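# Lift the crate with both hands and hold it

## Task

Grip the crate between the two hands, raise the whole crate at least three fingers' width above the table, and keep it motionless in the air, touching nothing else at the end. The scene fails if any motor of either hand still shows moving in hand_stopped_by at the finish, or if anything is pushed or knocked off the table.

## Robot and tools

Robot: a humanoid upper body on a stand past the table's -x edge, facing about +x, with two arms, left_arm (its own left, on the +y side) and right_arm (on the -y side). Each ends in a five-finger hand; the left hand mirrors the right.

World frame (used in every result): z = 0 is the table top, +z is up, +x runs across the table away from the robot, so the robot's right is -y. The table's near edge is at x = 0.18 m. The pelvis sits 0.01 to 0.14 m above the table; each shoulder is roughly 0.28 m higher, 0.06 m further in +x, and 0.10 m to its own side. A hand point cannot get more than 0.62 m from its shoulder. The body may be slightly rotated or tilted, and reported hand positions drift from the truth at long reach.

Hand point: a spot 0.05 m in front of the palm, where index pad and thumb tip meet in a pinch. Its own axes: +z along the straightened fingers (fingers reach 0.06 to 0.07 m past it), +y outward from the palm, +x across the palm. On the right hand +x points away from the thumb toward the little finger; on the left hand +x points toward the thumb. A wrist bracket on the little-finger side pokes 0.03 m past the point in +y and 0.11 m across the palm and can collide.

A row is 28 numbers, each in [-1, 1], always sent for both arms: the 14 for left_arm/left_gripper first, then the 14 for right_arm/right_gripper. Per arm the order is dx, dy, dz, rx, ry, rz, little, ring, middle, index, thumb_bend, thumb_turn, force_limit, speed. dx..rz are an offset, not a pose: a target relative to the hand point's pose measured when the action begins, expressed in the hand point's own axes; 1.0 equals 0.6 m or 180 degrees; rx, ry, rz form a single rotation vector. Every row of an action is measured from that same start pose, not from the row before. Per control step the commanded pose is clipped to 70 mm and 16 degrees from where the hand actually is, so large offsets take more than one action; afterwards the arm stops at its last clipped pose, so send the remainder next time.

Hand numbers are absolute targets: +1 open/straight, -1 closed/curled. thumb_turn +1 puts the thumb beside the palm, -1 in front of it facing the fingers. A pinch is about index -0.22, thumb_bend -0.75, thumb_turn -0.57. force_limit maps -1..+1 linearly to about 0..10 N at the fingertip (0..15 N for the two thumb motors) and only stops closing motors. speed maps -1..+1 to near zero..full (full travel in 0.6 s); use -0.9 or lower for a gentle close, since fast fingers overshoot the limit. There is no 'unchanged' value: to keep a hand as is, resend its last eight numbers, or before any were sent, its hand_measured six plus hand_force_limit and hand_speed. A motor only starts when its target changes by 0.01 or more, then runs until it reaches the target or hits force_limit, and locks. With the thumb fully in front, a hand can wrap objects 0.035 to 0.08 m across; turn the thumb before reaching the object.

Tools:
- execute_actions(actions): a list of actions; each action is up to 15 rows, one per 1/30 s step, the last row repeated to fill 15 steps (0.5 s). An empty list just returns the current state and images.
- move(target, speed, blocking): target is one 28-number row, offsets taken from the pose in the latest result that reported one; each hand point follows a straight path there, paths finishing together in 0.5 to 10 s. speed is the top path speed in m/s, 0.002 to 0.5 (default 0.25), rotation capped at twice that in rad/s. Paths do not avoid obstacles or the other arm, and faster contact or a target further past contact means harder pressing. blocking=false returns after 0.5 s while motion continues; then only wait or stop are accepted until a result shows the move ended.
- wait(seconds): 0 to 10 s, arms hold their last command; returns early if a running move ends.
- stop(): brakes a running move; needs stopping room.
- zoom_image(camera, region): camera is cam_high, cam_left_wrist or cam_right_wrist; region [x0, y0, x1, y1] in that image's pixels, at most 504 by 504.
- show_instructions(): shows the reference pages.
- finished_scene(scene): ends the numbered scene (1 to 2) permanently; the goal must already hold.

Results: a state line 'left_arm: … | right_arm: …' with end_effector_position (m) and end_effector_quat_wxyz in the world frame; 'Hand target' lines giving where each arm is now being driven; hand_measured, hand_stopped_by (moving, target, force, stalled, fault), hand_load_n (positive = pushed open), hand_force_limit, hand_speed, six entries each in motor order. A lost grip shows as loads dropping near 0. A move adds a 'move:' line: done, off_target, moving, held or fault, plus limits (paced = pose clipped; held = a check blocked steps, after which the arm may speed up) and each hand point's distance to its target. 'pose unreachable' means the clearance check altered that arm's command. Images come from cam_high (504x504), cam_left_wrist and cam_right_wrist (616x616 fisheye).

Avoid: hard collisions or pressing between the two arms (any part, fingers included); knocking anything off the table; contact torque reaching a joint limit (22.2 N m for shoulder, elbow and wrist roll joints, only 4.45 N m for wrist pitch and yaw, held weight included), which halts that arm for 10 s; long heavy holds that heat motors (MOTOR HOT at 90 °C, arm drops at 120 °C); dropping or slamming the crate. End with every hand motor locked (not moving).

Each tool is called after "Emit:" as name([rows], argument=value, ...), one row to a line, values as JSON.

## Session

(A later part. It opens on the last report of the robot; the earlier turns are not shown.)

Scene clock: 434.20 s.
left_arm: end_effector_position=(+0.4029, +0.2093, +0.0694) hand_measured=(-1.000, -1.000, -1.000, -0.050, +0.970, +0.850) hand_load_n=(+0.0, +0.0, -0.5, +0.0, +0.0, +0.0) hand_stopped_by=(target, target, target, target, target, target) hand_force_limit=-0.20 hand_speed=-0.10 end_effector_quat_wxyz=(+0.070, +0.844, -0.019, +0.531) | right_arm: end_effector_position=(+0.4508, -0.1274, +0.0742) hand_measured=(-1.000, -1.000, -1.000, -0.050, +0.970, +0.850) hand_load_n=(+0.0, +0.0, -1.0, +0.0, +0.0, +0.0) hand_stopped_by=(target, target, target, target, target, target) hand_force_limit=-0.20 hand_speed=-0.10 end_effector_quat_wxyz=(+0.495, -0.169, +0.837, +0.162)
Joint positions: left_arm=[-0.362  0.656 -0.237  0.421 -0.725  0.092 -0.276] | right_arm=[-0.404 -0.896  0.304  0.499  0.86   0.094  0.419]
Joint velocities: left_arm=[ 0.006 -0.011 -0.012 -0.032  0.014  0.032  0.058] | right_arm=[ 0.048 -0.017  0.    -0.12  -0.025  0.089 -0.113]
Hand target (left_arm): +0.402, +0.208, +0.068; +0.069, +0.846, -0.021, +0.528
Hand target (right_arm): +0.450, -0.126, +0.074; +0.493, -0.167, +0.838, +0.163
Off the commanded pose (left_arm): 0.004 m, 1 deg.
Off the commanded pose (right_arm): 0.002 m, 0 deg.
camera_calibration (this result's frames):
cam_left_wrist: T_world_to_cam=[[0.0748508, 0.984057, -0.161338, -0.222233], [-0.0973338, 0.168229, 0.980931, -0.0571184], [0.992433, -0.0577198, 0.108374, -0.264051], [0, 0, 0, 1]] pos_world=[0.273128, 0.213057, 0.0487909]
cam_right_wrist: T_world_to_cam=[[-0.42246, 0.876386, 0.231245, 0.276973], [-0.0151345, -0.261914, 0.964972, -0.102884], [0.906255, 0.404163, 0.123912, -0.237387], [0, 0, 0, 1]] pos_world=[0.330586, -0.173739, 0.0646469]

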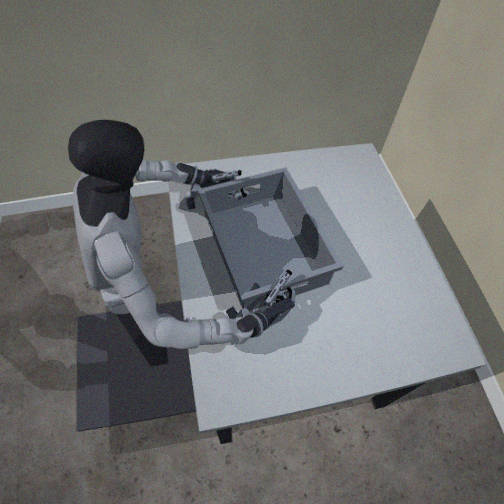

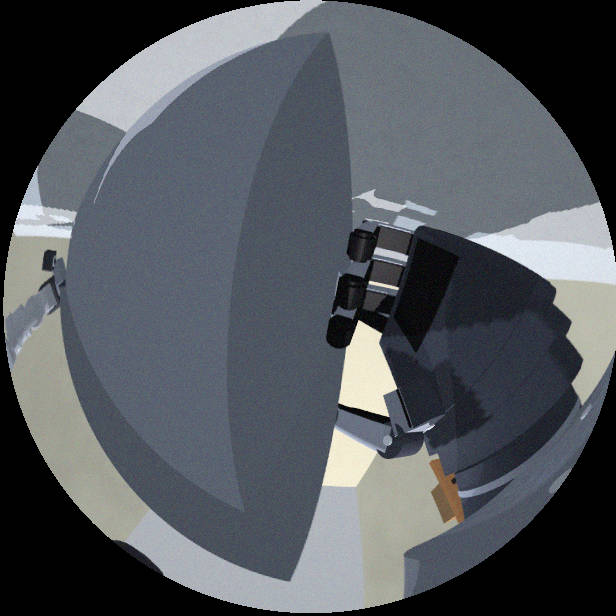

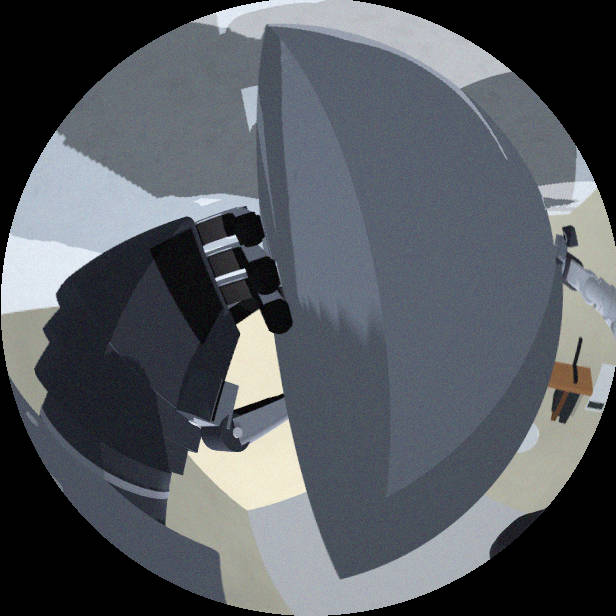

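Emit:
zoom_image(camera="cam_high", region=[170, 145, 350, 345])

Emit:
execute_actions(actions=[])

Region (170, 145, 350, 345) of cam_high's 504x504 image, scaled by 2.520, with more detail than that image has; it fills the left 454 columns of this view, and the rest is white.

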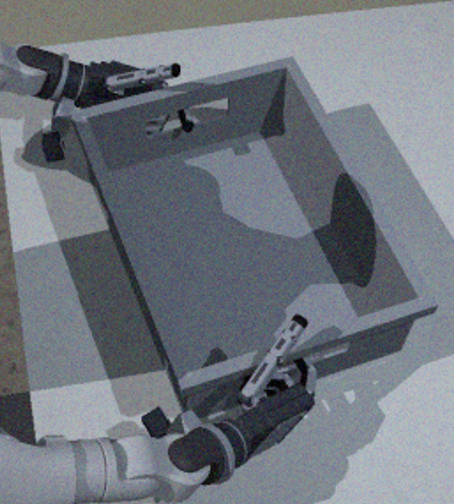

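Scene clock: 437.13 s.
left_arm: end_effector_position=(+0.4029, +0.2091, +0.0693) hand_measured=(-1.000, -1.000, -1.000, -0.050, +0.970, +0.850) hand_load_n=(+0.0, +0.0, +0.0, +0.0, +0.0, +0.0) hand_stopped_by=(target, target, target, target, target, target) hand_force_limit=-0.20 hand_speed=-0.10 end_effector_quat_wxyz=(+0.070, +0.845, -0.019, +0.530) | right_arm: end_effector_position=(+0.4509, -0.1272, +0.0740) hand_measured=(-1.000, -1.000, -1.000, -0.050, +0.970, +0.850) hand_load_n=(+0.0, +0.0, -1.0, +0.0, +0.0, +0.0) hand_stopped_by=(target, target, target, target, target, target) hand_force_limit=-0.20 hand_speed=-0.10 end_effector_quat_wxyz=(+0.494, -0.169, +0.837, +0.161)
Joint positions: left_arm=[-0.361  0.656 -0.238  0.419 -0.725  0.093 -0.274] | right_arm=[-0.403 -0.896  0.304  0.494  0.86   0.097  0.414]
Joint velocities: left_arm=[-0.008 -0.009 -0.011 -0.002 -0.005  0.     0.   ] | right_arm=[ 0.009  0.009 -0.002  0.     0.011  0.     0.   ]
Hand target (left_arm): +0.402, +0.208, +0.068; +0.069, +0.846, -0.021, +0.528
Hand target (right_arm): +0.450, -0.126, +0.074; +0.493, -0.167, +0.838, +0.163
Off the commanded pose (left_arm): 0.004 m, 1 deg.
Off the commanded pose (right_arm): 0.002 m, 0 deg.
camera_calibration (this result's frames):
cam_left_wrist: T_world_to_cam=[[0.0746314, 0.984161, -0.160802, -0.221957], [-0.0966563, 0.167632, 0.9811, -0.0570678], [0.992516, -0.0576783, 0.107636, -0.264062], [0, 0, 0, 1]] pos_world=[0.273134, 0.212777, 0.0487206]
cam_right_wrist: T_world_to_cam=[[-0.420844, 0.87742, 0.230272, 0.276362], [-0.0149924, -0.260539, 0.965347, -0.102605], [0.907009, 0.402808, 0.122801, -0.237956], [0, 0, 0, 1]] pos_world=[0.330595, -0.173367, 0.0646324]

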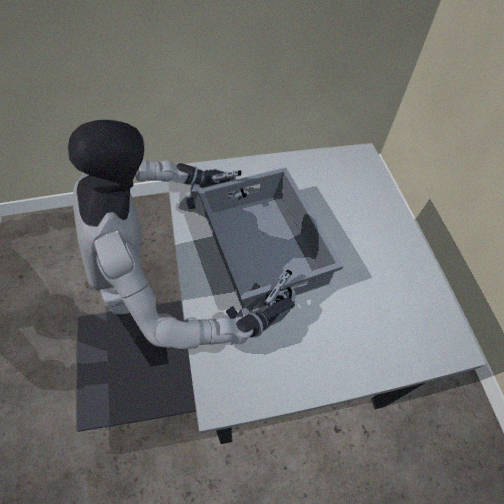

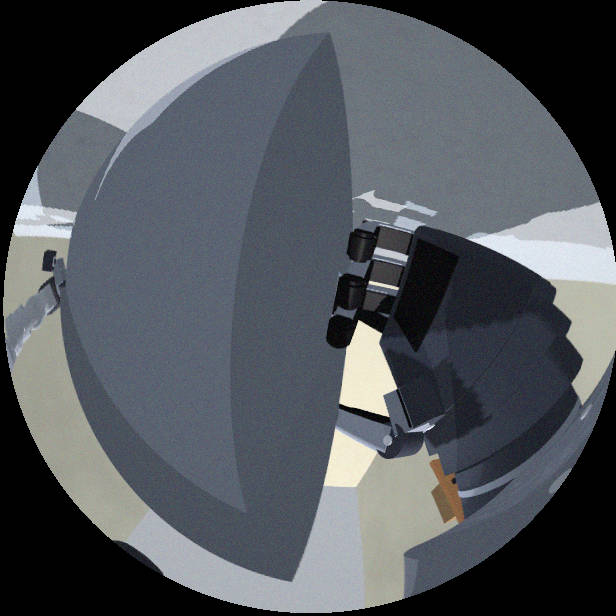

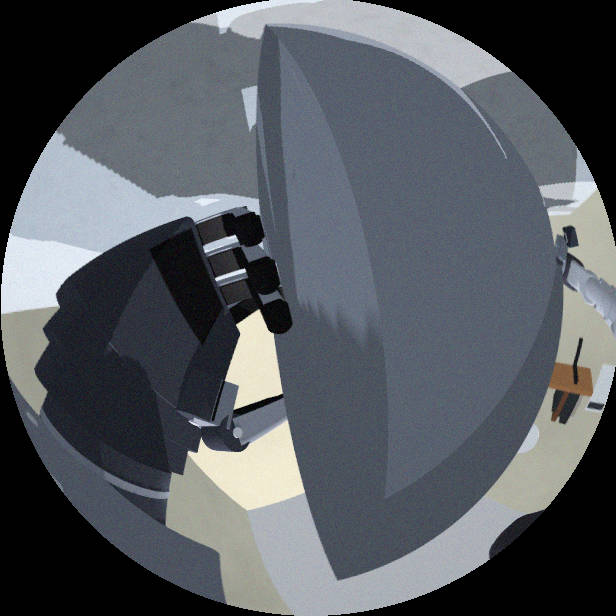

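Emit:
zoom_image(camera="cam_high", region=[200, 160, 280, 220])

Emit:
zoom_image(camera="cam_high", region=[235, 260, 325, 330])

Region (200, 160, 280, 220) of cam_high's 504x504 image, scaled by 6.300, with more detail than that image has; it fills the top 378 rows of this view, and the rest is white.

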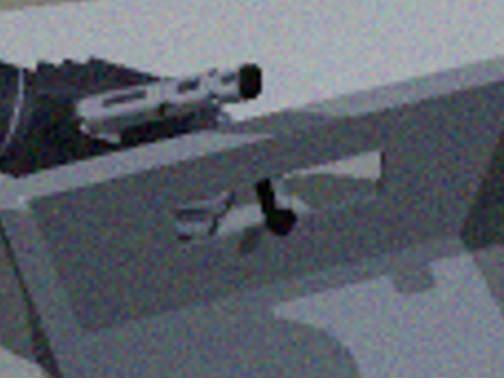

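Region (235, 260, 325, 330) of cam_high's 504x504 image, scaled by 5.600, with more detail than that image has.

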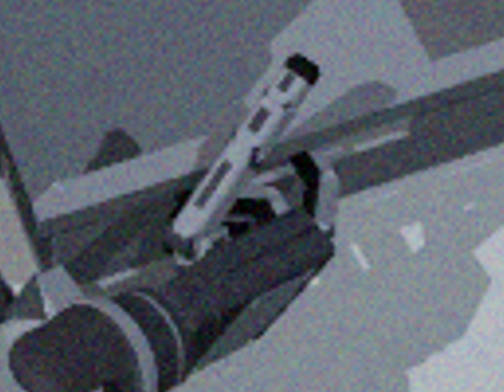

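Emit:
execute_actions([
  [
[0.0005,0.0022,-0.0002,0,0,0,-1,-1,-1,-0.05,0.97,-0.4,-0.6,-0.4, -0.0006,0.0022,-0.0003,0,0,0,-1,-1,-1,-0.05,0.97,-0.4,-0.6,-0.4],
[0.0017,0.0026,-0.0006,0,0,0,-1,-1,-1,-0.05,0.97,-0.4,-0.6,-0.4, -0.0023,0.0027,-0.0010,0,0,0,-1,-1,-1,-0.05,0.97,-0.4,-0.6,-0.4],
[0.0036,0.0033,-0.0013,0,0,0,-1,-1,-1,-0.05,0.97,-0.4,-0.6,-0.4, -0.0048,0.0035,-0.0020,0,0,0,-1,-1,-1,-0.05,0.97,-0.4,-0.6,-0.4],
[0.0059,0.0042,-0.0021,0,0,0,-1,-1,-1,-0.05,0.97,-0.4,-0.6,-0.4, -0.0078,0.0044,-0.0033,0,0,0,-1,-1,-1,-0.05,0.97,-0.4,-0.6,-0.4],
[0.0084,0.0051,-0.0030,0,0,0,-1,-1,-1,-0.05,0.97,-0.4,-0.6,-0.4, -0.0112,0.0055,-0.0047,0,0,0,-1,-1,-1,-0.05,0.97,-0.4,-0.6,-0.4],
[0.0108,0.0060,-0.0039,0,0,0,-1,-1,-1,-0.05,0.97,-0.4,-0.6,-0.4, -0.0145,0.0065,-0.0061,0,0,0,-1,-1,-1,-0.05,0.97,-0.4,-0.6,-0.4],
[0.0131,0.0069,-0.0047,0,0,0,-1,-1,-1,-0.05,0.97,-0.4,-0.6,-0.4, -0.0175,0.0074,-0.0074,0,0,0,-1,-1,-1,-0.05,0.97,-0.4,-0.6,-0.4],
[0.0150,0.0076,-0.0054,0,0,0,-1,-1,-1,-0.05,0.97,-0.4,-0.6,-0.4, -0.0200,0.0082,-0.0084,0,0,0,-1,-1,-1,-0.05,0.97,-0.4,-0.6,-0.4],
[0.0162,0.0080,-0.0058,0,0,0,-1,-1,-1,-0.05,0.97,-0.4,-0.6,-0.4, -0.0217,0.0087,-0.0091,0,0,0,-1,-1,-1,-0.05,0.97,-0.4,-0.6,-0.4],
[0.0167,0.0082,-0.0060,0,0,0,-1,-1,-1,-0.05,0.97,-0.4,-0.6,-0.4, -0.0223,0.0089,-0.0094,0,0,0,-1,-1,-1,-0.05,0.97,-0.4,-0.6,-0.4],
[0.0167,0.0082,-0.0060,0,0,0,-1,-1,-1,-0.05,0.97,-0.4,-0.6,-0.4, -0.0223,0.0089,-0.0094,0,0,0,-1,-1,-1,-0.05,0.97,-0.4,-0.6,-0.4],
[0.0167,0.0082,-0.0060,0,0,0,-1,-1,-1,-0.05,0.97,-0.4,-0.6,-0.4, -0.0223,0.0089,-0.0094,0,0,0,-1,-1,-1,-0.05,0.97,-0.4,-0.6,-0.4],
[0.0167,0.0082,-0.0060,0,0,0,-1,-1,-1,-0.05,0.97,-0.4,-0.6,-0.6, -0.0223,0.0089,-0.0094,0,0,0,-1,-1,-1,-0.05,0.97,-0.4,-0.6,-0.6]
],
])

Scene clock: 485.47 s.
left_arm: end_effector_position=(+0.4022, +0.2102, +0.0753) hand_measured=(-1.000, -1.000, -1.000, -0.050, +0.970, +0.528) hand_load_n=(+0.0, +0.0, -0.5, +0.0, +0.0, +0.0) hand_stopped_by=(target, target, target, target, target, moving) hand_force_limit=-0.60 hand_speed=-0.60 end_effector_quat_wxyz=(+0.061, +0.849, -0.017, +0.525) | right_arm: end_effector_position=(+0.4484, -0.1267, +0.0823) hand_measured=(-1.000, -1.000, -1.000, -0.050, +0.970, +0.528) hand_load_n=(+0.0, +0.0, -1.0, +0.0, +0.0, +0.0) hand_stopped_by=(target, target, target, target, target, moving) hand_force_limit=-0.60 hand_speed=-0.60 end_effector_quat_wxyz=(+0.487, -0.170, +0.843, +0.153)
Joint positions: left_arm=[-0.34   0.685 -0.225  0.331 -0.74   0.158 -0.227] | right_arm=[-0.367 -0.945  0.281  0.373  0.889  0.179  0.353]
Joint velocities: left_arm=[0.026 0.006 0.014 0.005 0.008 0.017 0.002] | right_arm=[ 0.002 -0.015 -0.009 -0.009  0.003  0.024 -0.008]
Hand target (left_arm): +0.404, +0.206, +0.081; +0.069, +0.844, -0.018, +0.532
Hand target (right_arm): +0.449, -0.122, +0.088; +0.493, -0.170, +0.838, +0.162
Off the commanded pose (left_arm): 0.007 m, 1 deg.
Off the commanded pose (right_arm): 0.008 m, 1 deg.
camera_calibration (this result's frames):
cam_left_wrist: T_world_to_cam=[[0.0622949, 0.986942, -0.148541, -0.218639], [-0.0857985, 0.153574, 0.984405, -0.0648895], [0.994363, -0.0485789, 0.094245, -0.265573], [0, 0, 0, 1]] pos_world=[0.272129, 0.212848, 0.0564297]
cam_right_wrist: T_world_to_cam=[[-0.412486, 0.884002, 0.21999, 0.270897], [-0.00225395, -0.242481, 0.970154, -0.114321], [0.910961, 0.399679, 0.102012, -0.237379], [0, 0, 0, 1]] pos_world=[0.327727, -0.172319, 0.0755302]

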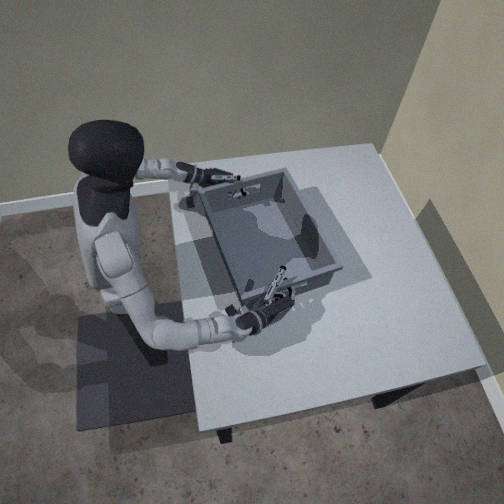

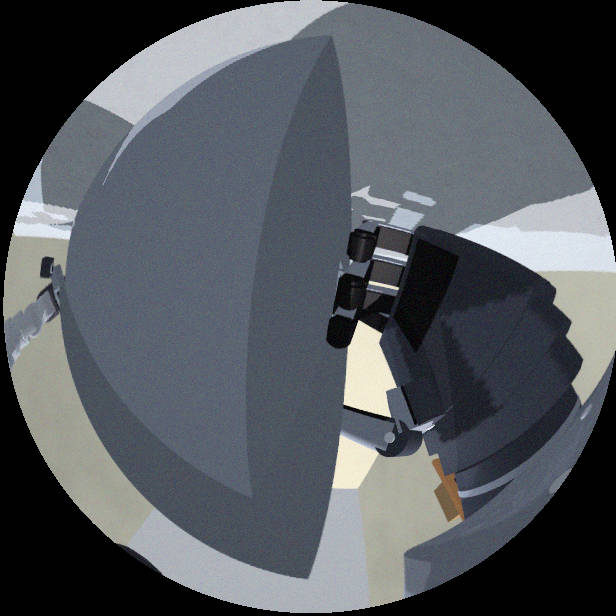

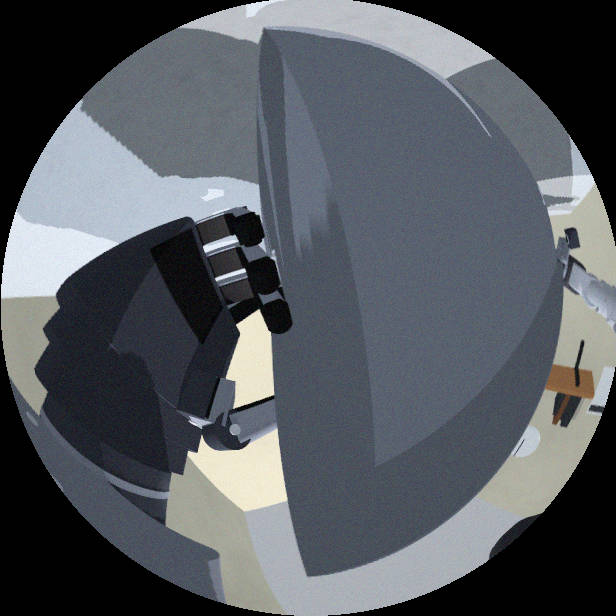

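Emit:
execute_actions(actions=[])

Emit:
zoom_image(camera="cam_high", region=[200, 160, 280, 220])

Scene clock: 488.00 s.
left_arm: end_effector_position=(+0.4033, +0.2107, +0.0780) hand_measured=(-1.000, -1.000, -1.000, -0.050, +0.970, -0.004) hand_load_n=(+0.0, +0.0, +0.0, -0.5, +0.5, +4.0) hand_stopped_by=(target, target, target, target, target, force) hand_force_limit=-0.60 hand_speed=-0.60 end_effector_quat_wxyz=(+0.062, +0.847, -0.016, +0.528) | right_arm: end_effector_position=(+0.4490, -0.1267, +0.0839) hand_measured=(-1.000, -1.000, -1.000, -0.050, +0.970, -0.100) hand_load_n=(+0.0, +0.0, -0.5, -0.5, +0.5, +4.0) hand_stopped_by=(target, target, target, target, target, force) hand_force_limit=-0.60 hand_speed=-0.60 end_effector_quat_wxyz=(+0.488, -0.168, +0.842, +0.154)
Joint positions: left_arm=[-0.34   0.686 -0.22   0.327 -0.744  0.159 -0.227] | right_arm=[-0.367 -0.946  0.277  0.37   0.891  0.181  0.353]
Joint velocities: left_arm=[-0.006  0.005  0.     0.012 -0.003  0.     0.   ] | right_arm=[ 0.009  0.    -0.011 -0.003 -0.008  0.     0.   ]
Hand target (left_arm): +0.404, +0.206, +0.081; +0.069, +0.844, -0.018, +0.532
Hand target (right_arm): +0.449, -0.122, +0.088; +0.493, -0.170, +0.838, +0.162
Off the commanded pose (left_arm): 0.006 m, 1 deg.
Off the commanded pose (right_arm): 0.006 m, 1 deg.
camera_calibration (this result's frames):
cam_left_wrist: T_world_to_cam=[[0.0612718, 0.986572, -0.151399, -0.218063], [-0.0924595, 0.156642, 0.983318, -0.065411], [0.993829, -0.0462513, 0.100816, -0.267645], [0, 0, 0, 1]] pos_world=[0.273307, 0.213002, 0.0582882]
cam_right_wrist: T_world_to_cam=[[-0.412067, 0.883702, 0.221972, 0.270335], [-0.00469319, -0.245672, 0.969342, -0.115065], [0.911141, 0.398392, 0.105381, -0.238568], [0, 0, 0, 1]] pos_world=[0.328225, -0.17212, 0.0766706]

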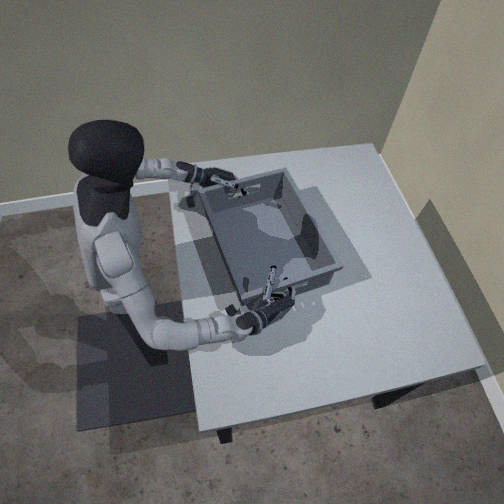

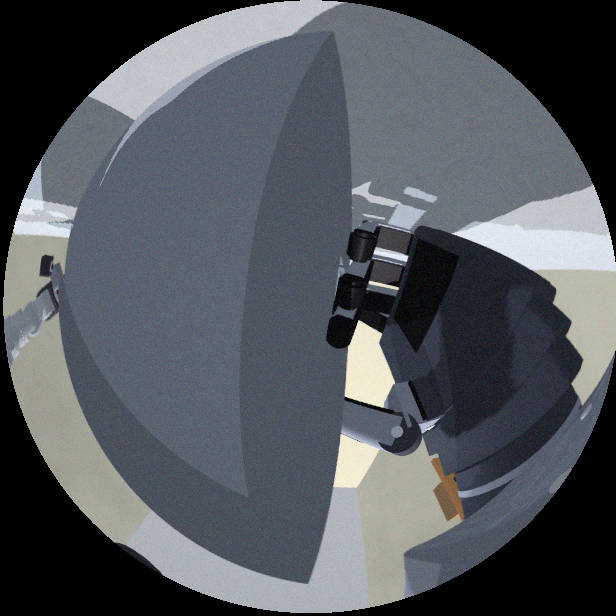

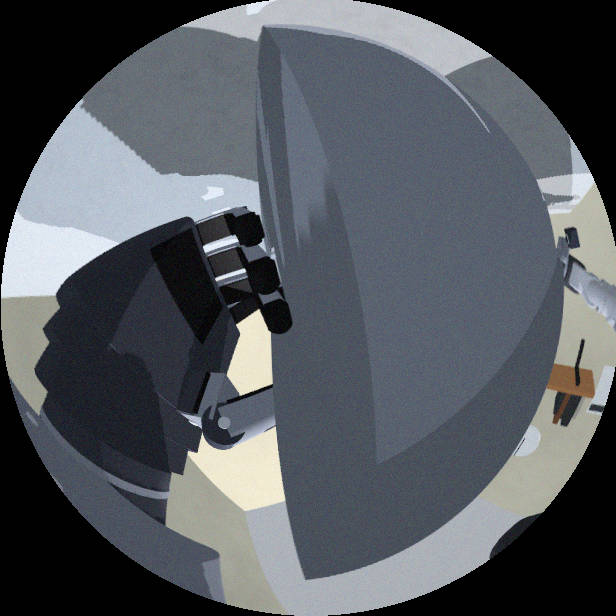

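Region (200, 160, 280, 220) of cam_high's 504x504 image, scaled by 6.300, with more detail than that image has; it fills the top 378 rows of this view, and the rest is white.

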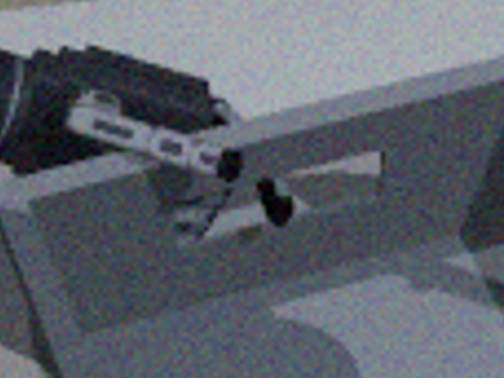

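Emit:
execute_actions([
  [
[0.0063,0.0079,-0.0010,-0.0045,0.0032,-0.0011,-1,-1,-1,-0.05,0.97,-0.4,-0.6,-0.6, -0.0078,0.0080,-0.0017,-0.0048,-0.0046,0.0005,-1,-1,-1,-0.05,0.97,-0.4,-0.6,-0.6],
[0.0107,0.0083,-0.0031,-0.0045,0.0032,-0.0011,-1,-1,-1,-0.05,0.97,-0.4,-0.6,-0.6, -0.0120,0.0084,-0.0040,-0.0048,-0.0046,0.0005,-1,-1,-1,-0.05,0.97,-0.4,-0.6,-0.6],
[0.0173,0.0089,-0.0063,-0.0045,0.0032,-0.0011,-1,-1,-1,-0.05,0.97,-0.4,-0.6,-0.6, -0.0185,0.0091,-0.0075,-0.0048,-0.0046,0.0005,-1,-1,-1,-0.05,0.97,-0.4,-0.6,-0.6],
[0.0256,0.0097,-0.0104,-0.0045,0.0032,-0.0011,-1,-1,-1,-0.05,0.97,-0.4,-0.6,-0.6, -0.0266,0.0100,-0.0119,-0.0048,-0.0046,0.0005,-1,-1,-1,-0.05,0.97,-0.4,-0.6,-0.6],
[0.0350,0.0107,-0.0149,-0.0045,0.0032,-0.0011,-1,-1,-1,-0.05,0.97,-0.4,-0.6,-0.6, -0.0358,0.0110,-0.0169,-0.0048,-0.0046,0.0005,-1,-1,-1,-0.05,0.97,-0.4,-0.6,-0.6],
[0.0451,0.0117,-0.0198,-0.0045,0.0032,-0.0011,-1,-1,-1,-0.05,0.97,-0.4,-0.6,-0.6, -0.0455,0.0121,-0.0222,-0.0048,-0.0046,0.0005,-1,-1,-1,-0.05,0.97,-0.4,-0.6,-0.6],
[0.0551,0.0126,-0.0247,-0.0045,0.0032,-0.0011,-1,-1,-1,-0.05,0.97,-0.4,-0.6,-0.6, -0.0552,0.0132,-0.0274,-0.0048,-0.0046,0.0005,-1,-1,-1,-0.05,0.97,-0.4,-0.6,-0.6],
[0.0645,0.0136,-0.0292,-0.0045,0.0032,-0.0011,-1,-1,-1,-0.05,0.97,-0.4,-0.6,-0.6, -0.0644,0.0142,-0.0324,-0.0048,-0.0046,0.0005,-1,-1,-1,-0.05,0.97,-0.4,-0.6,-0.6],
[0.0728,0.0144,-0.0333,-0.0045,0.0032,-0.0011,-1,-1,-1,-0.05,0.97,-0.4,-0.6,-0.6, -0.0725,0.0151,-0.0368,-0.0048,-0.0046,0.0005,-1,-1,-1,-0.05,0.97,-0.4,-0.6,-0.6],
[0.0794,0.0150,-0.0365,-0.0045,0.0032,-0.0011,-1,-1,-1,-0.05,0.97,-0.4,-0.6,-0.6, -0.0790,0.0158,-0.0403,-0.0048,-0.0046,0.0005,-1,-1,-1,-0.05,0.97,-0.4,-0.6,-0.6],
[0.0838,0.0154,-0.0386,-0.0045,0.0032,-0.0011,-1,-1,-1,-0.05,0.97,-0.4,-0.6,-0.6, -0.0832,0.0162,-0.0426,-0.0048,-0.0046,0.0005,-1,-1,-1,-0.05,0.97,-0.4,-0.6,-0.6],
[0.0854,0.0156,-0.0394,-0.0045,0.0032,-0.0011,-1,-1,-1,-0.05,0.97,-0.4,-0.6,-0.6, -0.0848,0.0164,-0.0435,-0.0048,-0.0046,0.0005,-1,-1,-1,-0.05,0.97,-0.4,-0.6,-0.6]
],
])

Scene clock: 527.20 s.
left_arm: end_effector_position=(+0.4112, +0.2162, +0.1499) hand_measured=(-1.000, -1.000, -1.000, -0.050, +0.970, -0.004) hand_load_n=(+0.0, +0.0, -1.5, +0.5, +0.0, +0.0) hand_stopped_by=(target, target, target, target, target, force) hand_force_limit=-0.60 hand_speed=-0.60 end_effector_quat_wxyz=(+0.064, +0.830, -0.009, +0.554) | right_arm: end_effector_position=(+0.4520, -0.1224, +0.1511) hand_measured=(-1.000, -1.000, -1.000, -0.050, +0.970, -0.100) hand_load_n=(+0.0, +0.0, -1.5, +0.5, +0.0, +0.5) hand_stopped_by=(target, target, target, target, target, force) hand_force_limit=-0.60 hand_speed=-0.60 end_effector_quat_wxyz=(+0.506, -0.168, +0.830, +0.162)
Joint positions: left_arm=[-0.317  0.836 -0.106  0.03  -0.918  0.363 -0.115] | right_arm=[-0.324 -1.115  0.151  0.09   1.067  0.364  0.253]
Joint velocities: left_arm=[-0.098  0.098  0.092 -0.155 -0.138  0.044  0.136] | right_arm=[-0.014 -0.092 -0.081 -0.135  0.147  0.003 -0.13 ]
Hand target (left_arm): +0.406, +0.211, +0.138; +0.067, +0.841, -0.014, +0.537
Hand target (right_arm): +0.445, -0.119, +0.139; +0.488, -0.174, +0.840, +0.163
Off the commanded pose (left_arm): 0.019 m, 3 deg.
Off the commanded pose (right_arm): 0.010 m, 2 deg.
camera_calibration (this result's frames):
cam_left_wrist: T_world_to_cam=[[0.0575214, 0.985271, -0.161035, -0.209827], [-0.153927, 0.168126, 0.973673, -0.111991], [0.986406, -0.0312193, 0.161331, -0.291739], [0, 0, 0, 1]] pos_world=[0.282605, 0.216457, 0.12232]
cam_right_wrist: T_world_to_cam=[[-0.425631, 0.875967, 0.226981, 0.25727], [-0.0408892, -0.269198, 0.962216, -0.164627], [0.903972, 0.400268, 0.150397, -0.253461], [0, 0, 0, 1]] pos_world=[0.331893, -0.168225, 0.138131]

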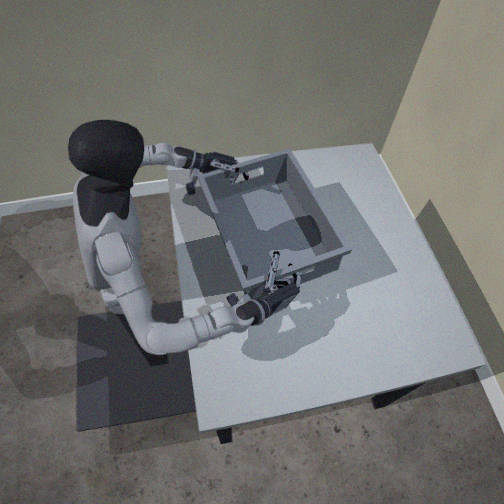

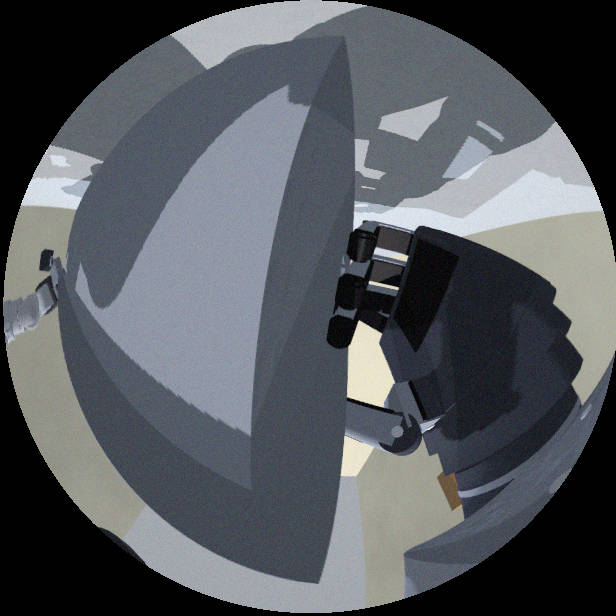

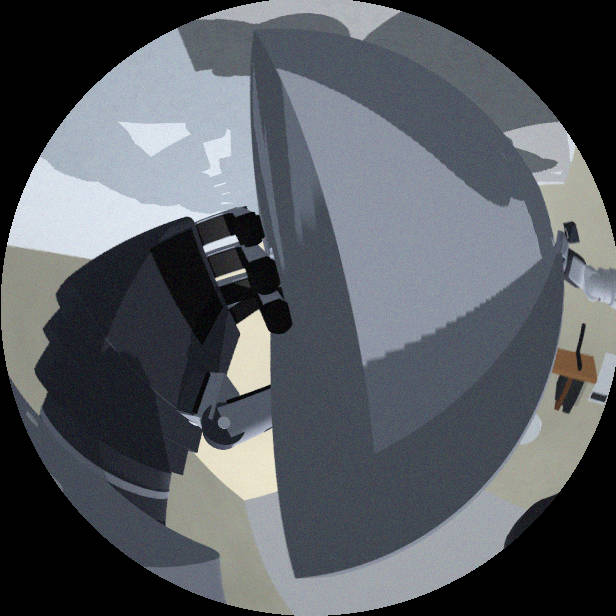

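Emit:
execute_actions(actions=[])

Scene clock: 528.20 s.
left_arm: end_effector_position=(+0.4054, +0.2157, +0.1362) hand_measured=(-1.000, -1.000, -1.000, -0.050, +0.970, -0.004) hand_load_n=(+0.0, +0.0, -2.5, +0.5, +0.0, +0.5) hand_stopped_by=(target, target, target, target, target, force) hand_force_limit=-0.60 hand_speed=-0.60 end_effector_quat_wxyz=(+0.065, +0.842, -0.005, +0.535) | right_arm: end_effector_position=(+0.4459, -0.1230, +0.1376) hand_measured=(-1.000, -1.000, -1.000, -0.050, +0.970, -0.100) hand_load_n=(+0.0, +0.0, -2.0, +1.0, +0.0, +0.5) hand_stopped_by=(target, target, target, target, target, force) hand_force_limit=-0.60 hand_speed=-0.60 end_effector_quat_wxyz=(+0.487, -0.165, +0.842, +0.162)
Joint positions: left_arm=[-0.3    0.837 -0.117  0.029 -0.923  0.384 -0.11 ] | right_arm=[-0.306 -1.113  0.162  0.088  1.071  0.384  0.248]
Joint velocities: left_arm=[-0.008 -0.006 -0.012 -0.005  0.006  0.     0.   ] | right_arm=[-0.003  0.     0.     0.003  0.003  0.     0.   ]
Hand target (left_arm): +0.406, +0.211, +0.138; +0.067, +0.841, -0.014, +0.537
Hand target (right_arm): +0.445, -0.119, +0.139; +0.488, -0.174, +0.840, +0.163
Off the commanded pose (left_arm): 0.010 m, 2 deg.
Off the commanded pose (right_arm): 0.005 m, 1 deg.
camera_calibration (this result's frames):
cam_left_wrist: T_world_to_cam=[[0.0484654, 0.984694, -0.167417, -0.206504], [-0.109697, 0.171847, 0.978997, -0.118966], [0.992783, -0.0290824, 0.116346, -0.280768], [0, 0, 0, 1]] pos_world=[0.2757, 0.215622, 0.114562]
cam_right_wrist: T_world_to_cam=[[-0.413416, 0.878364, 0.239924, 0.251362], [0.00266282, -0.262328, 0.964975, -0.170978], [0.910538, 0.399575, 0.106112, -0.242556], [0, 0, 0, 1]] pos_world=[0.325229, -0.168721, 0.13042]

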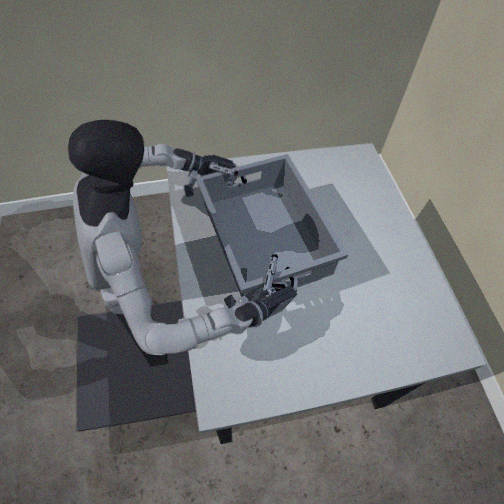

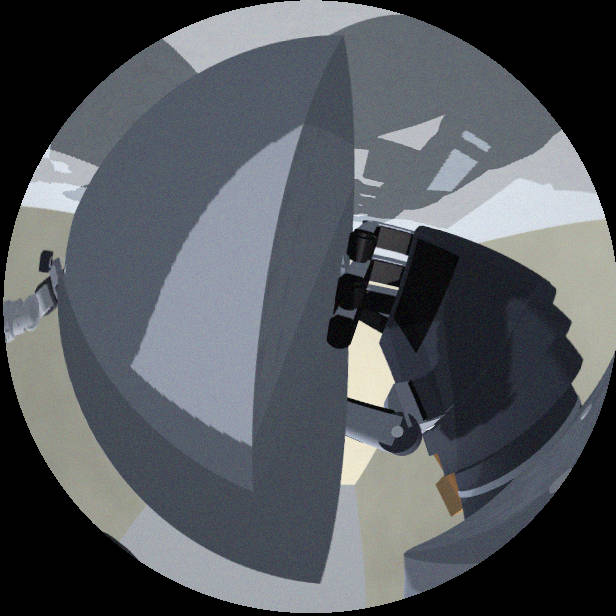

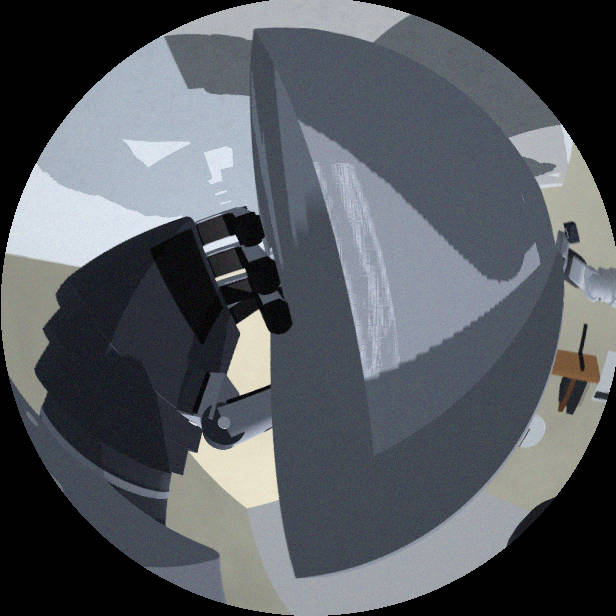

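Emit:
execute_actions([
  [
[0.0036,0.0069,0.0000,-0.0042,0.0011,0.0042,-1,-1,-1,-0.05,0.97,-0.4,-0.6,-0.6, -0.0039,0.0068,0.0001,-0.0034,-0.0003,-0.0048,-1,-1,-1,-0.05,0.97,-0.4,-0.6,-0.6],
[0.0052,0.0071,-0.0007,-0.0042,0.0011,0.0042,-1,-1,-1,-0.05,0.97,-0.4,-0.6,-0.6, -0.0058,0.0070,-0.0009,-0.0034,-0.0003,-0.0048,-1,-1,-1,-0.05,0.97,-0.4,-0.6,-0.6],
[0.0077,0.0073,-0.0019,-0.0042,0.0011,0.0042,-1,-1,-1,-0.05,0.97,-0.4,-0.6,-0.6, -0.0086,0.0074,-0.0024,-0.0034,-0.0003,-0.0048,-1,-1,-1,-0.05,0.97,-0.4,-0.6,-0.6],
[0.0109,0.0077,-0.0034,-0.0042,0.0011,0.0042,-1,-1,-1,-0.05,0.97,-0.4,-0.6,-0.6, -0.0124,0.0079,-0.0045,-0.0034,-0.0003,-0.0048,-1,-1,-1,-0.05,0.97,-0.4,-0.6,-0.6],
[0.0147,0.0081,-0.0051,-0.0042,0.0011,0.0042,-1,-1,-1,-0.05,0.97,-0.4,-0.6,-0.6, -0.0168,0.0084,-0.0068,-0.0034,-0.0003,-0.0048,-1,-1,-1,-0.05,0.97,-0.4,-0.6,-0.6],
[0.0189,0.0086,-0.0071,-0.0042,0.0011,0.0042,-1,-1,-1,-0.05,0.97,-0.4,-0.6,-0.6, -0.0216,0.0091,-0.0095,-0.0034,-0.0003,-0.0048,-1,-1,-1,-0.05,0.97,-0.4,-0.6,-0.6],
[0.0233,0.0091,-0.0091,-0.0042,0.0011,0.0042,-1,-1,-1,-0.05,0.97,-0.4,-0.6,-0.6, -0.0268,0.0097,-0.0122,-0.0034,-0.0003,-0.0048,-1,-1,-1,-0.05,0.97,-0.4,-0.6,-0.6],
[0.0278,0.0097,-0.0112,-0.0042,0.0011,0.0042,-1,-1,-1,-0.05,0.97,-0.4,-0.6,-0.6, -0.0320,0.0104,-0.0151,-0.0034,-0.0003,-0.0048,-1,-1,-1,-0.05,0.97,-0.4,-0.6,-0.6],
[0.0322,0.0102,-0.0132,-0.0042,0.0011,0.0042,-1,-1,-1,-0.05,0.97,-0.4,-0.6,-0.6, -0.0372,0.0110,-0.0178,-0.0034,-0.0003,-0.0048,-1,-1,-1,-0.05,0.97,-0.4,-0.6,-0.6],
[0.0364,0.0107,-0.0152,-0.0042,0.0011,0.0042,-1,-1,-1,-0.05,0.97,-0.4,-0.6,-0.6, -0.0420,0.0117,-0.0205,-0.0034,-0.0003,-0.0048,-1,-1,-1,-0.05,0.97,-0.4,-0.6,-0.6],
[0.0402,0.0111,-0.0169,-0.0042,0.0011,0.0042,-1,-1,-1,-0.05,0.97,-0.4,-0.6,-0.6, -0.0464,0.0122,-0.0228,-0.0034,-0.0003,-0.0048,-1,-1,-1,-0.05,0.97,-0.4,-0.6,-0.6],
[0.0434,0.0115,-0.0184,-0.0042,0.0011,0.0042,-1,-1,-1,-0.05,0.97,-0.4,-0.6,-0.6, -0.0502,0.0127,-0.0249,-0.0034,-0.0003,-0.0048,-1,-1,-1,-0.05,0.97,-0.4,-0.6,-0.6],
[0.0459,0.0117,-0.0196,-0.0042,0.0011,0.0042,-1,-1,-1,-0.05,0.97,-0.4,-0.6,-0.6, -0.0530,0.0131,-0.0264,-0.0034,-0.0003,-0.0048,-1,-1,-1,-0.05,0.97,-0.4,-0.6,-0.6],
[0.0475,0.0119,-0.0203,-0.0042,0.0011,0.0042,-1,-1,-1,-0.05,0.97,-0.4,-0.6,-0.6, -0.0549,0.0133,-0.0274,-0.0034,-0.0003,-0.0048,-1,-1,-1,-0.05,0.97,-0.4,-0.6,-0.6],
[0.0481,0.0120,-0.0206,-0.0042,0.0011,0.0042,-1,-1,-1,-0.05,0.97,-0.4,-0.6,-0.6, -0.0556,0.0134,-0.0278,-0.0034,-0.0003,-0.0048,-1,-1,-1,-0.05,0.97,-0.4,-0.6,-0.6]
],
])

Scene clock: 564.70 s.
left_arm: end_effector_position=(+0.4081, +0.2174, +0.1695) hand_measured=(-1.000, -1.000, -1.000, -0.050, +0.970, -0.004) hand_load_n=(+0.0, +0.0, -2.0, +0.5, +0.0, +0.5) hand_stopped_by=(target, target, target, target, target, force) hand_force_limit=-0.60 hand_speed=-0.60 end_effector_quat_wxyz=(+0.068, +0.837, -0.004, +0.542) | right_arm: end_effector_position=(+0.4465, -0.1218, +0.1733) hand_measured=(-1.000, -1.000, -1.000, -0.050, +0.970, -0.100) hand_load_n=(+0.0, +0.0, -1.5, +1.0, +0.0, +0.5) hand_stopped_by=(target, target, target, target, target, force) hand_force_limit=-0.60 hand_speed=-0.60 end_effector_quat_wxyz=(+0.489, -0.168, +0.841, +0.162)
Joint positions: left_arm=[-0.312  0.914 -0.055 -0.067 -1.028  0.478 -0.062] | right_arm=[-0.307 -1.218  0.087 -0.017  1.191  0.49   0.197]
Joint velocities: left_arm=[-0.025  0.121  0.081 -0.13  -0.183  0.123  0.09 ] | right_arm=[ 0.    -0.166 -0.147 -0.146  0.178  0.118 -0.083]
Hand target (left_arm): +0.407, +0.213, +0.170; +0.067, +0.839, -0.012, +0.539
Hand target (right_arm): +0.443, -0.118, +0.173; +0.485, -0.176, +0.841, +0.163
Off the commanded pose (left_arm): 0.006 m, 1 deg.
Off the commanded pose (right_arm): 0.004 m, 1 deg.
camera_calibration (this result's frames):
cam_left_wrist: T_world_to_cam=[[0.0514528, 0.983619, -0.172763, -0.202828], [-0.126699, 0.178023, 0.975836, -0.145405], [0.990606, -0.0283206, 0.133783, -0.289496], [0, 0, 0, 1]] pos_world=[0.278789, 0.217192, 0.14558]
cam_right_wrist: T_world_to_cam=[[-0.418279, 0.877326, 0.235247, 0.244873], [-0.00232992, -0.260027, 0.965598, -0.202701], [0.908316, 0.403341, 0.110808, -0.246756], [0, 0, 0, 1]] pos_world=[0.326085, -0.168015, 0.165465]

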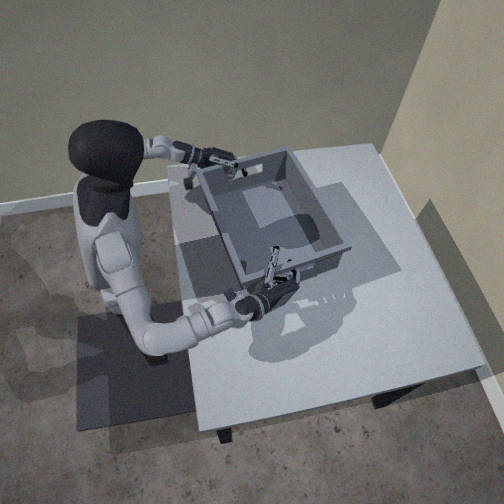

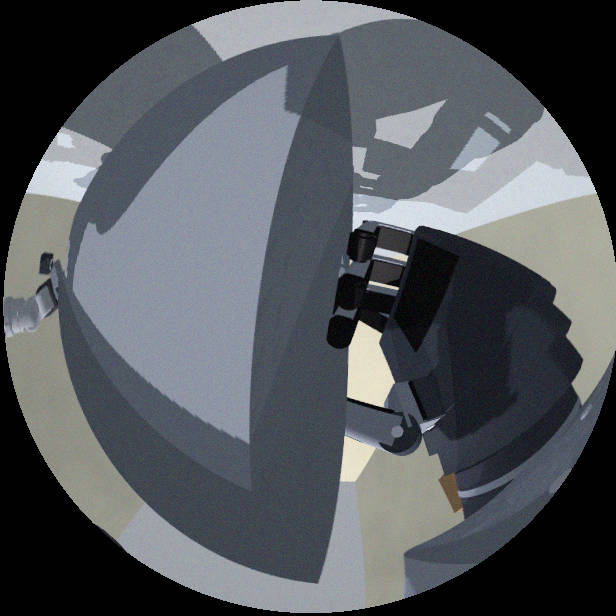

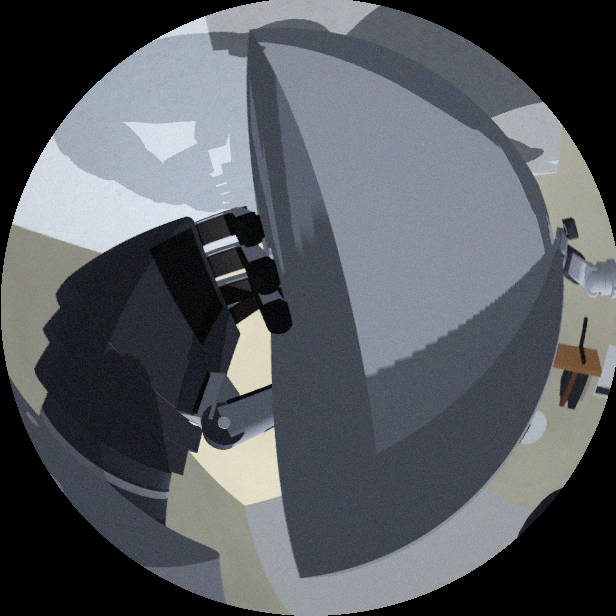

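The crate is up about 0.09 m. I'll check that it has settled and is level before ending the scene.

Emit:
execute_actions(actions=[])

Emit:
zoom_image(camera="cam_high", region=[170, 130, 370, 330])

Scene clock: 570.17 s.
left_arm: end_effector_position=(+0.4081, +0.2174, +0.1709) hand_measured=(-1.000, -1.000, -1.000, -0.050, +0.970, -0.004) hand_load_n=(+0.0, +0.0, -2.0, +1.0, +0.0, +0.5) hand_stopped_by=(target, target, target, target, target, force) hand_force_limit=-0.60 hand_speed=-0.60 end_effector_quat_wxyz=(+0.068, +0.838, -0.004, +0.541) | right_arm: end_effector_position=(+0.4462, -0.1220, +0.1744) hand_measured=(-1.000, -1.000, -1.000, -0.050, +0.970, -0.100) hand_load_n=(+0.0, +0.0, -1.5, +1.0, +0.0, +0.5) hand_stopped_by=(target, target, target, target, target, force) hand_force_limit=-0.60 hand_speed=-0.60 end_effector_quat_wxyz=(+0.487, -0.167, +0.842, +0.161)
Joint positions: left_arm=[-0.313  0.918 -0.052 -0.072 -1.036  0.487 -0.058] | right_arm=[-0.306 -1.224  0.083 -0.023  1.199  0.5    0.193]
Joint velocities: left_arm=[ 0.     0.003 -0.006  0.002 -0.002  0.     0.   ] | right_arm=[-0.018  0.006  0.002  0.011  0.005  0.     0.   ]
Hand target (left_arm): +0.407, +0.213, +0.170; +0.067, +0.839, -0.012, +0.539
Hand target (right_arm): +0.443, -0.118, +0.173; +0.485, -0.176, +0.841, +0.163
Off the commanded pose (left_arm): 0.007 m, 1 deg.
Off the commanded pose (right_arm): 0.003 m, 1 deg.
camera_calibration (this result's frames):
cam_left_wrist: T_world_to_cam=[[0.0508671, 0.983483, -0.173706, -0.202125], [-0.124452, 0.178818, 0.975979, -0.147866], [0.990921, -0.0280272, 0.131492, -0.289544], [0, 0, 0, 1]] pos_world=[0.278795, 0.217112, 0.147276]
cam_right_wrist: T_world_to_cam=[[-0.416623, 0.877863, 0.236183, 0.243772], [0.00106906, -0.259331, 0.965788, -0.205328], [0.909079, 0.402622, 0.107105, -0.246311], [0, 0, 0, 1]] pos_world=[0.325697, -0.168077, 0.16711]

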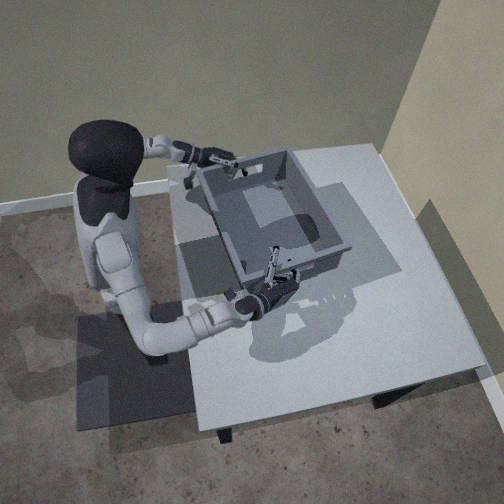

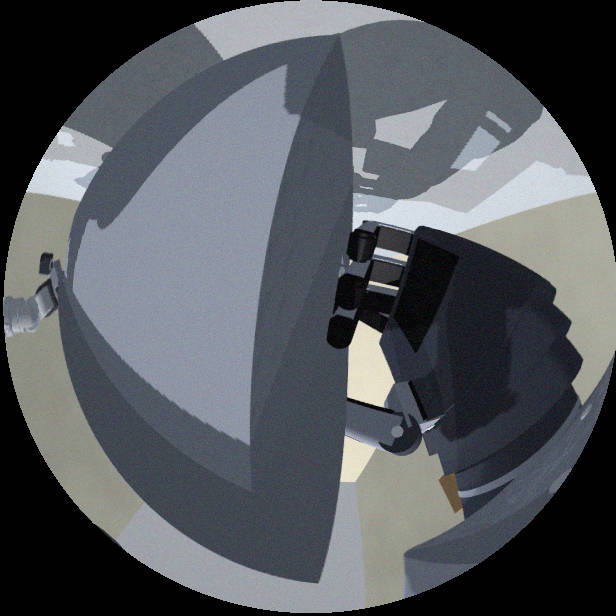

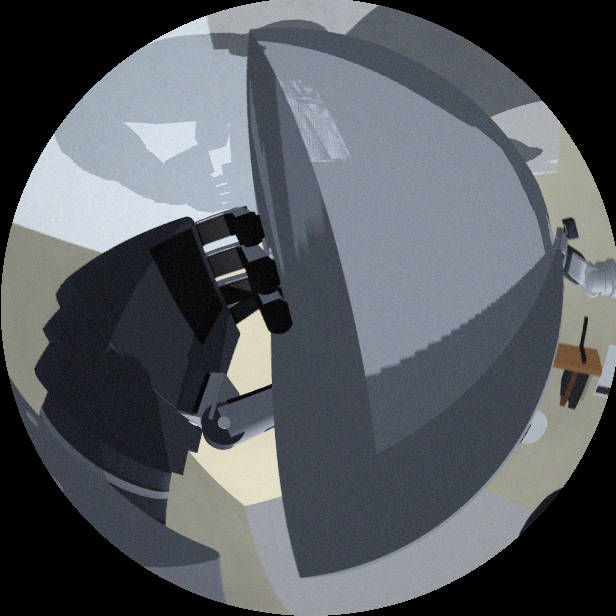

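Region (170, 130, 370, 330) of cam_high's 504x504 image, scaled by 2.520, with more detail than that image has.

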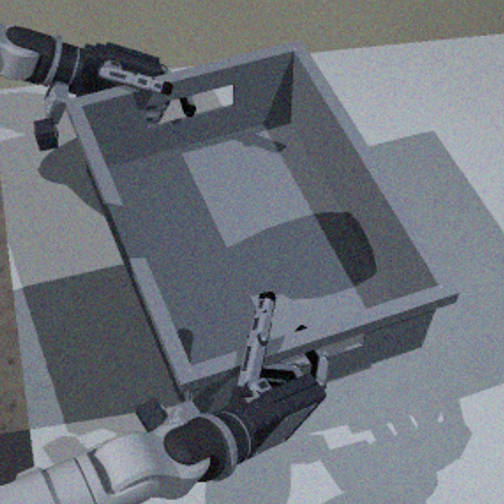

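Emit:
finished_scene(scene=2)

The scene is finished: the task was done.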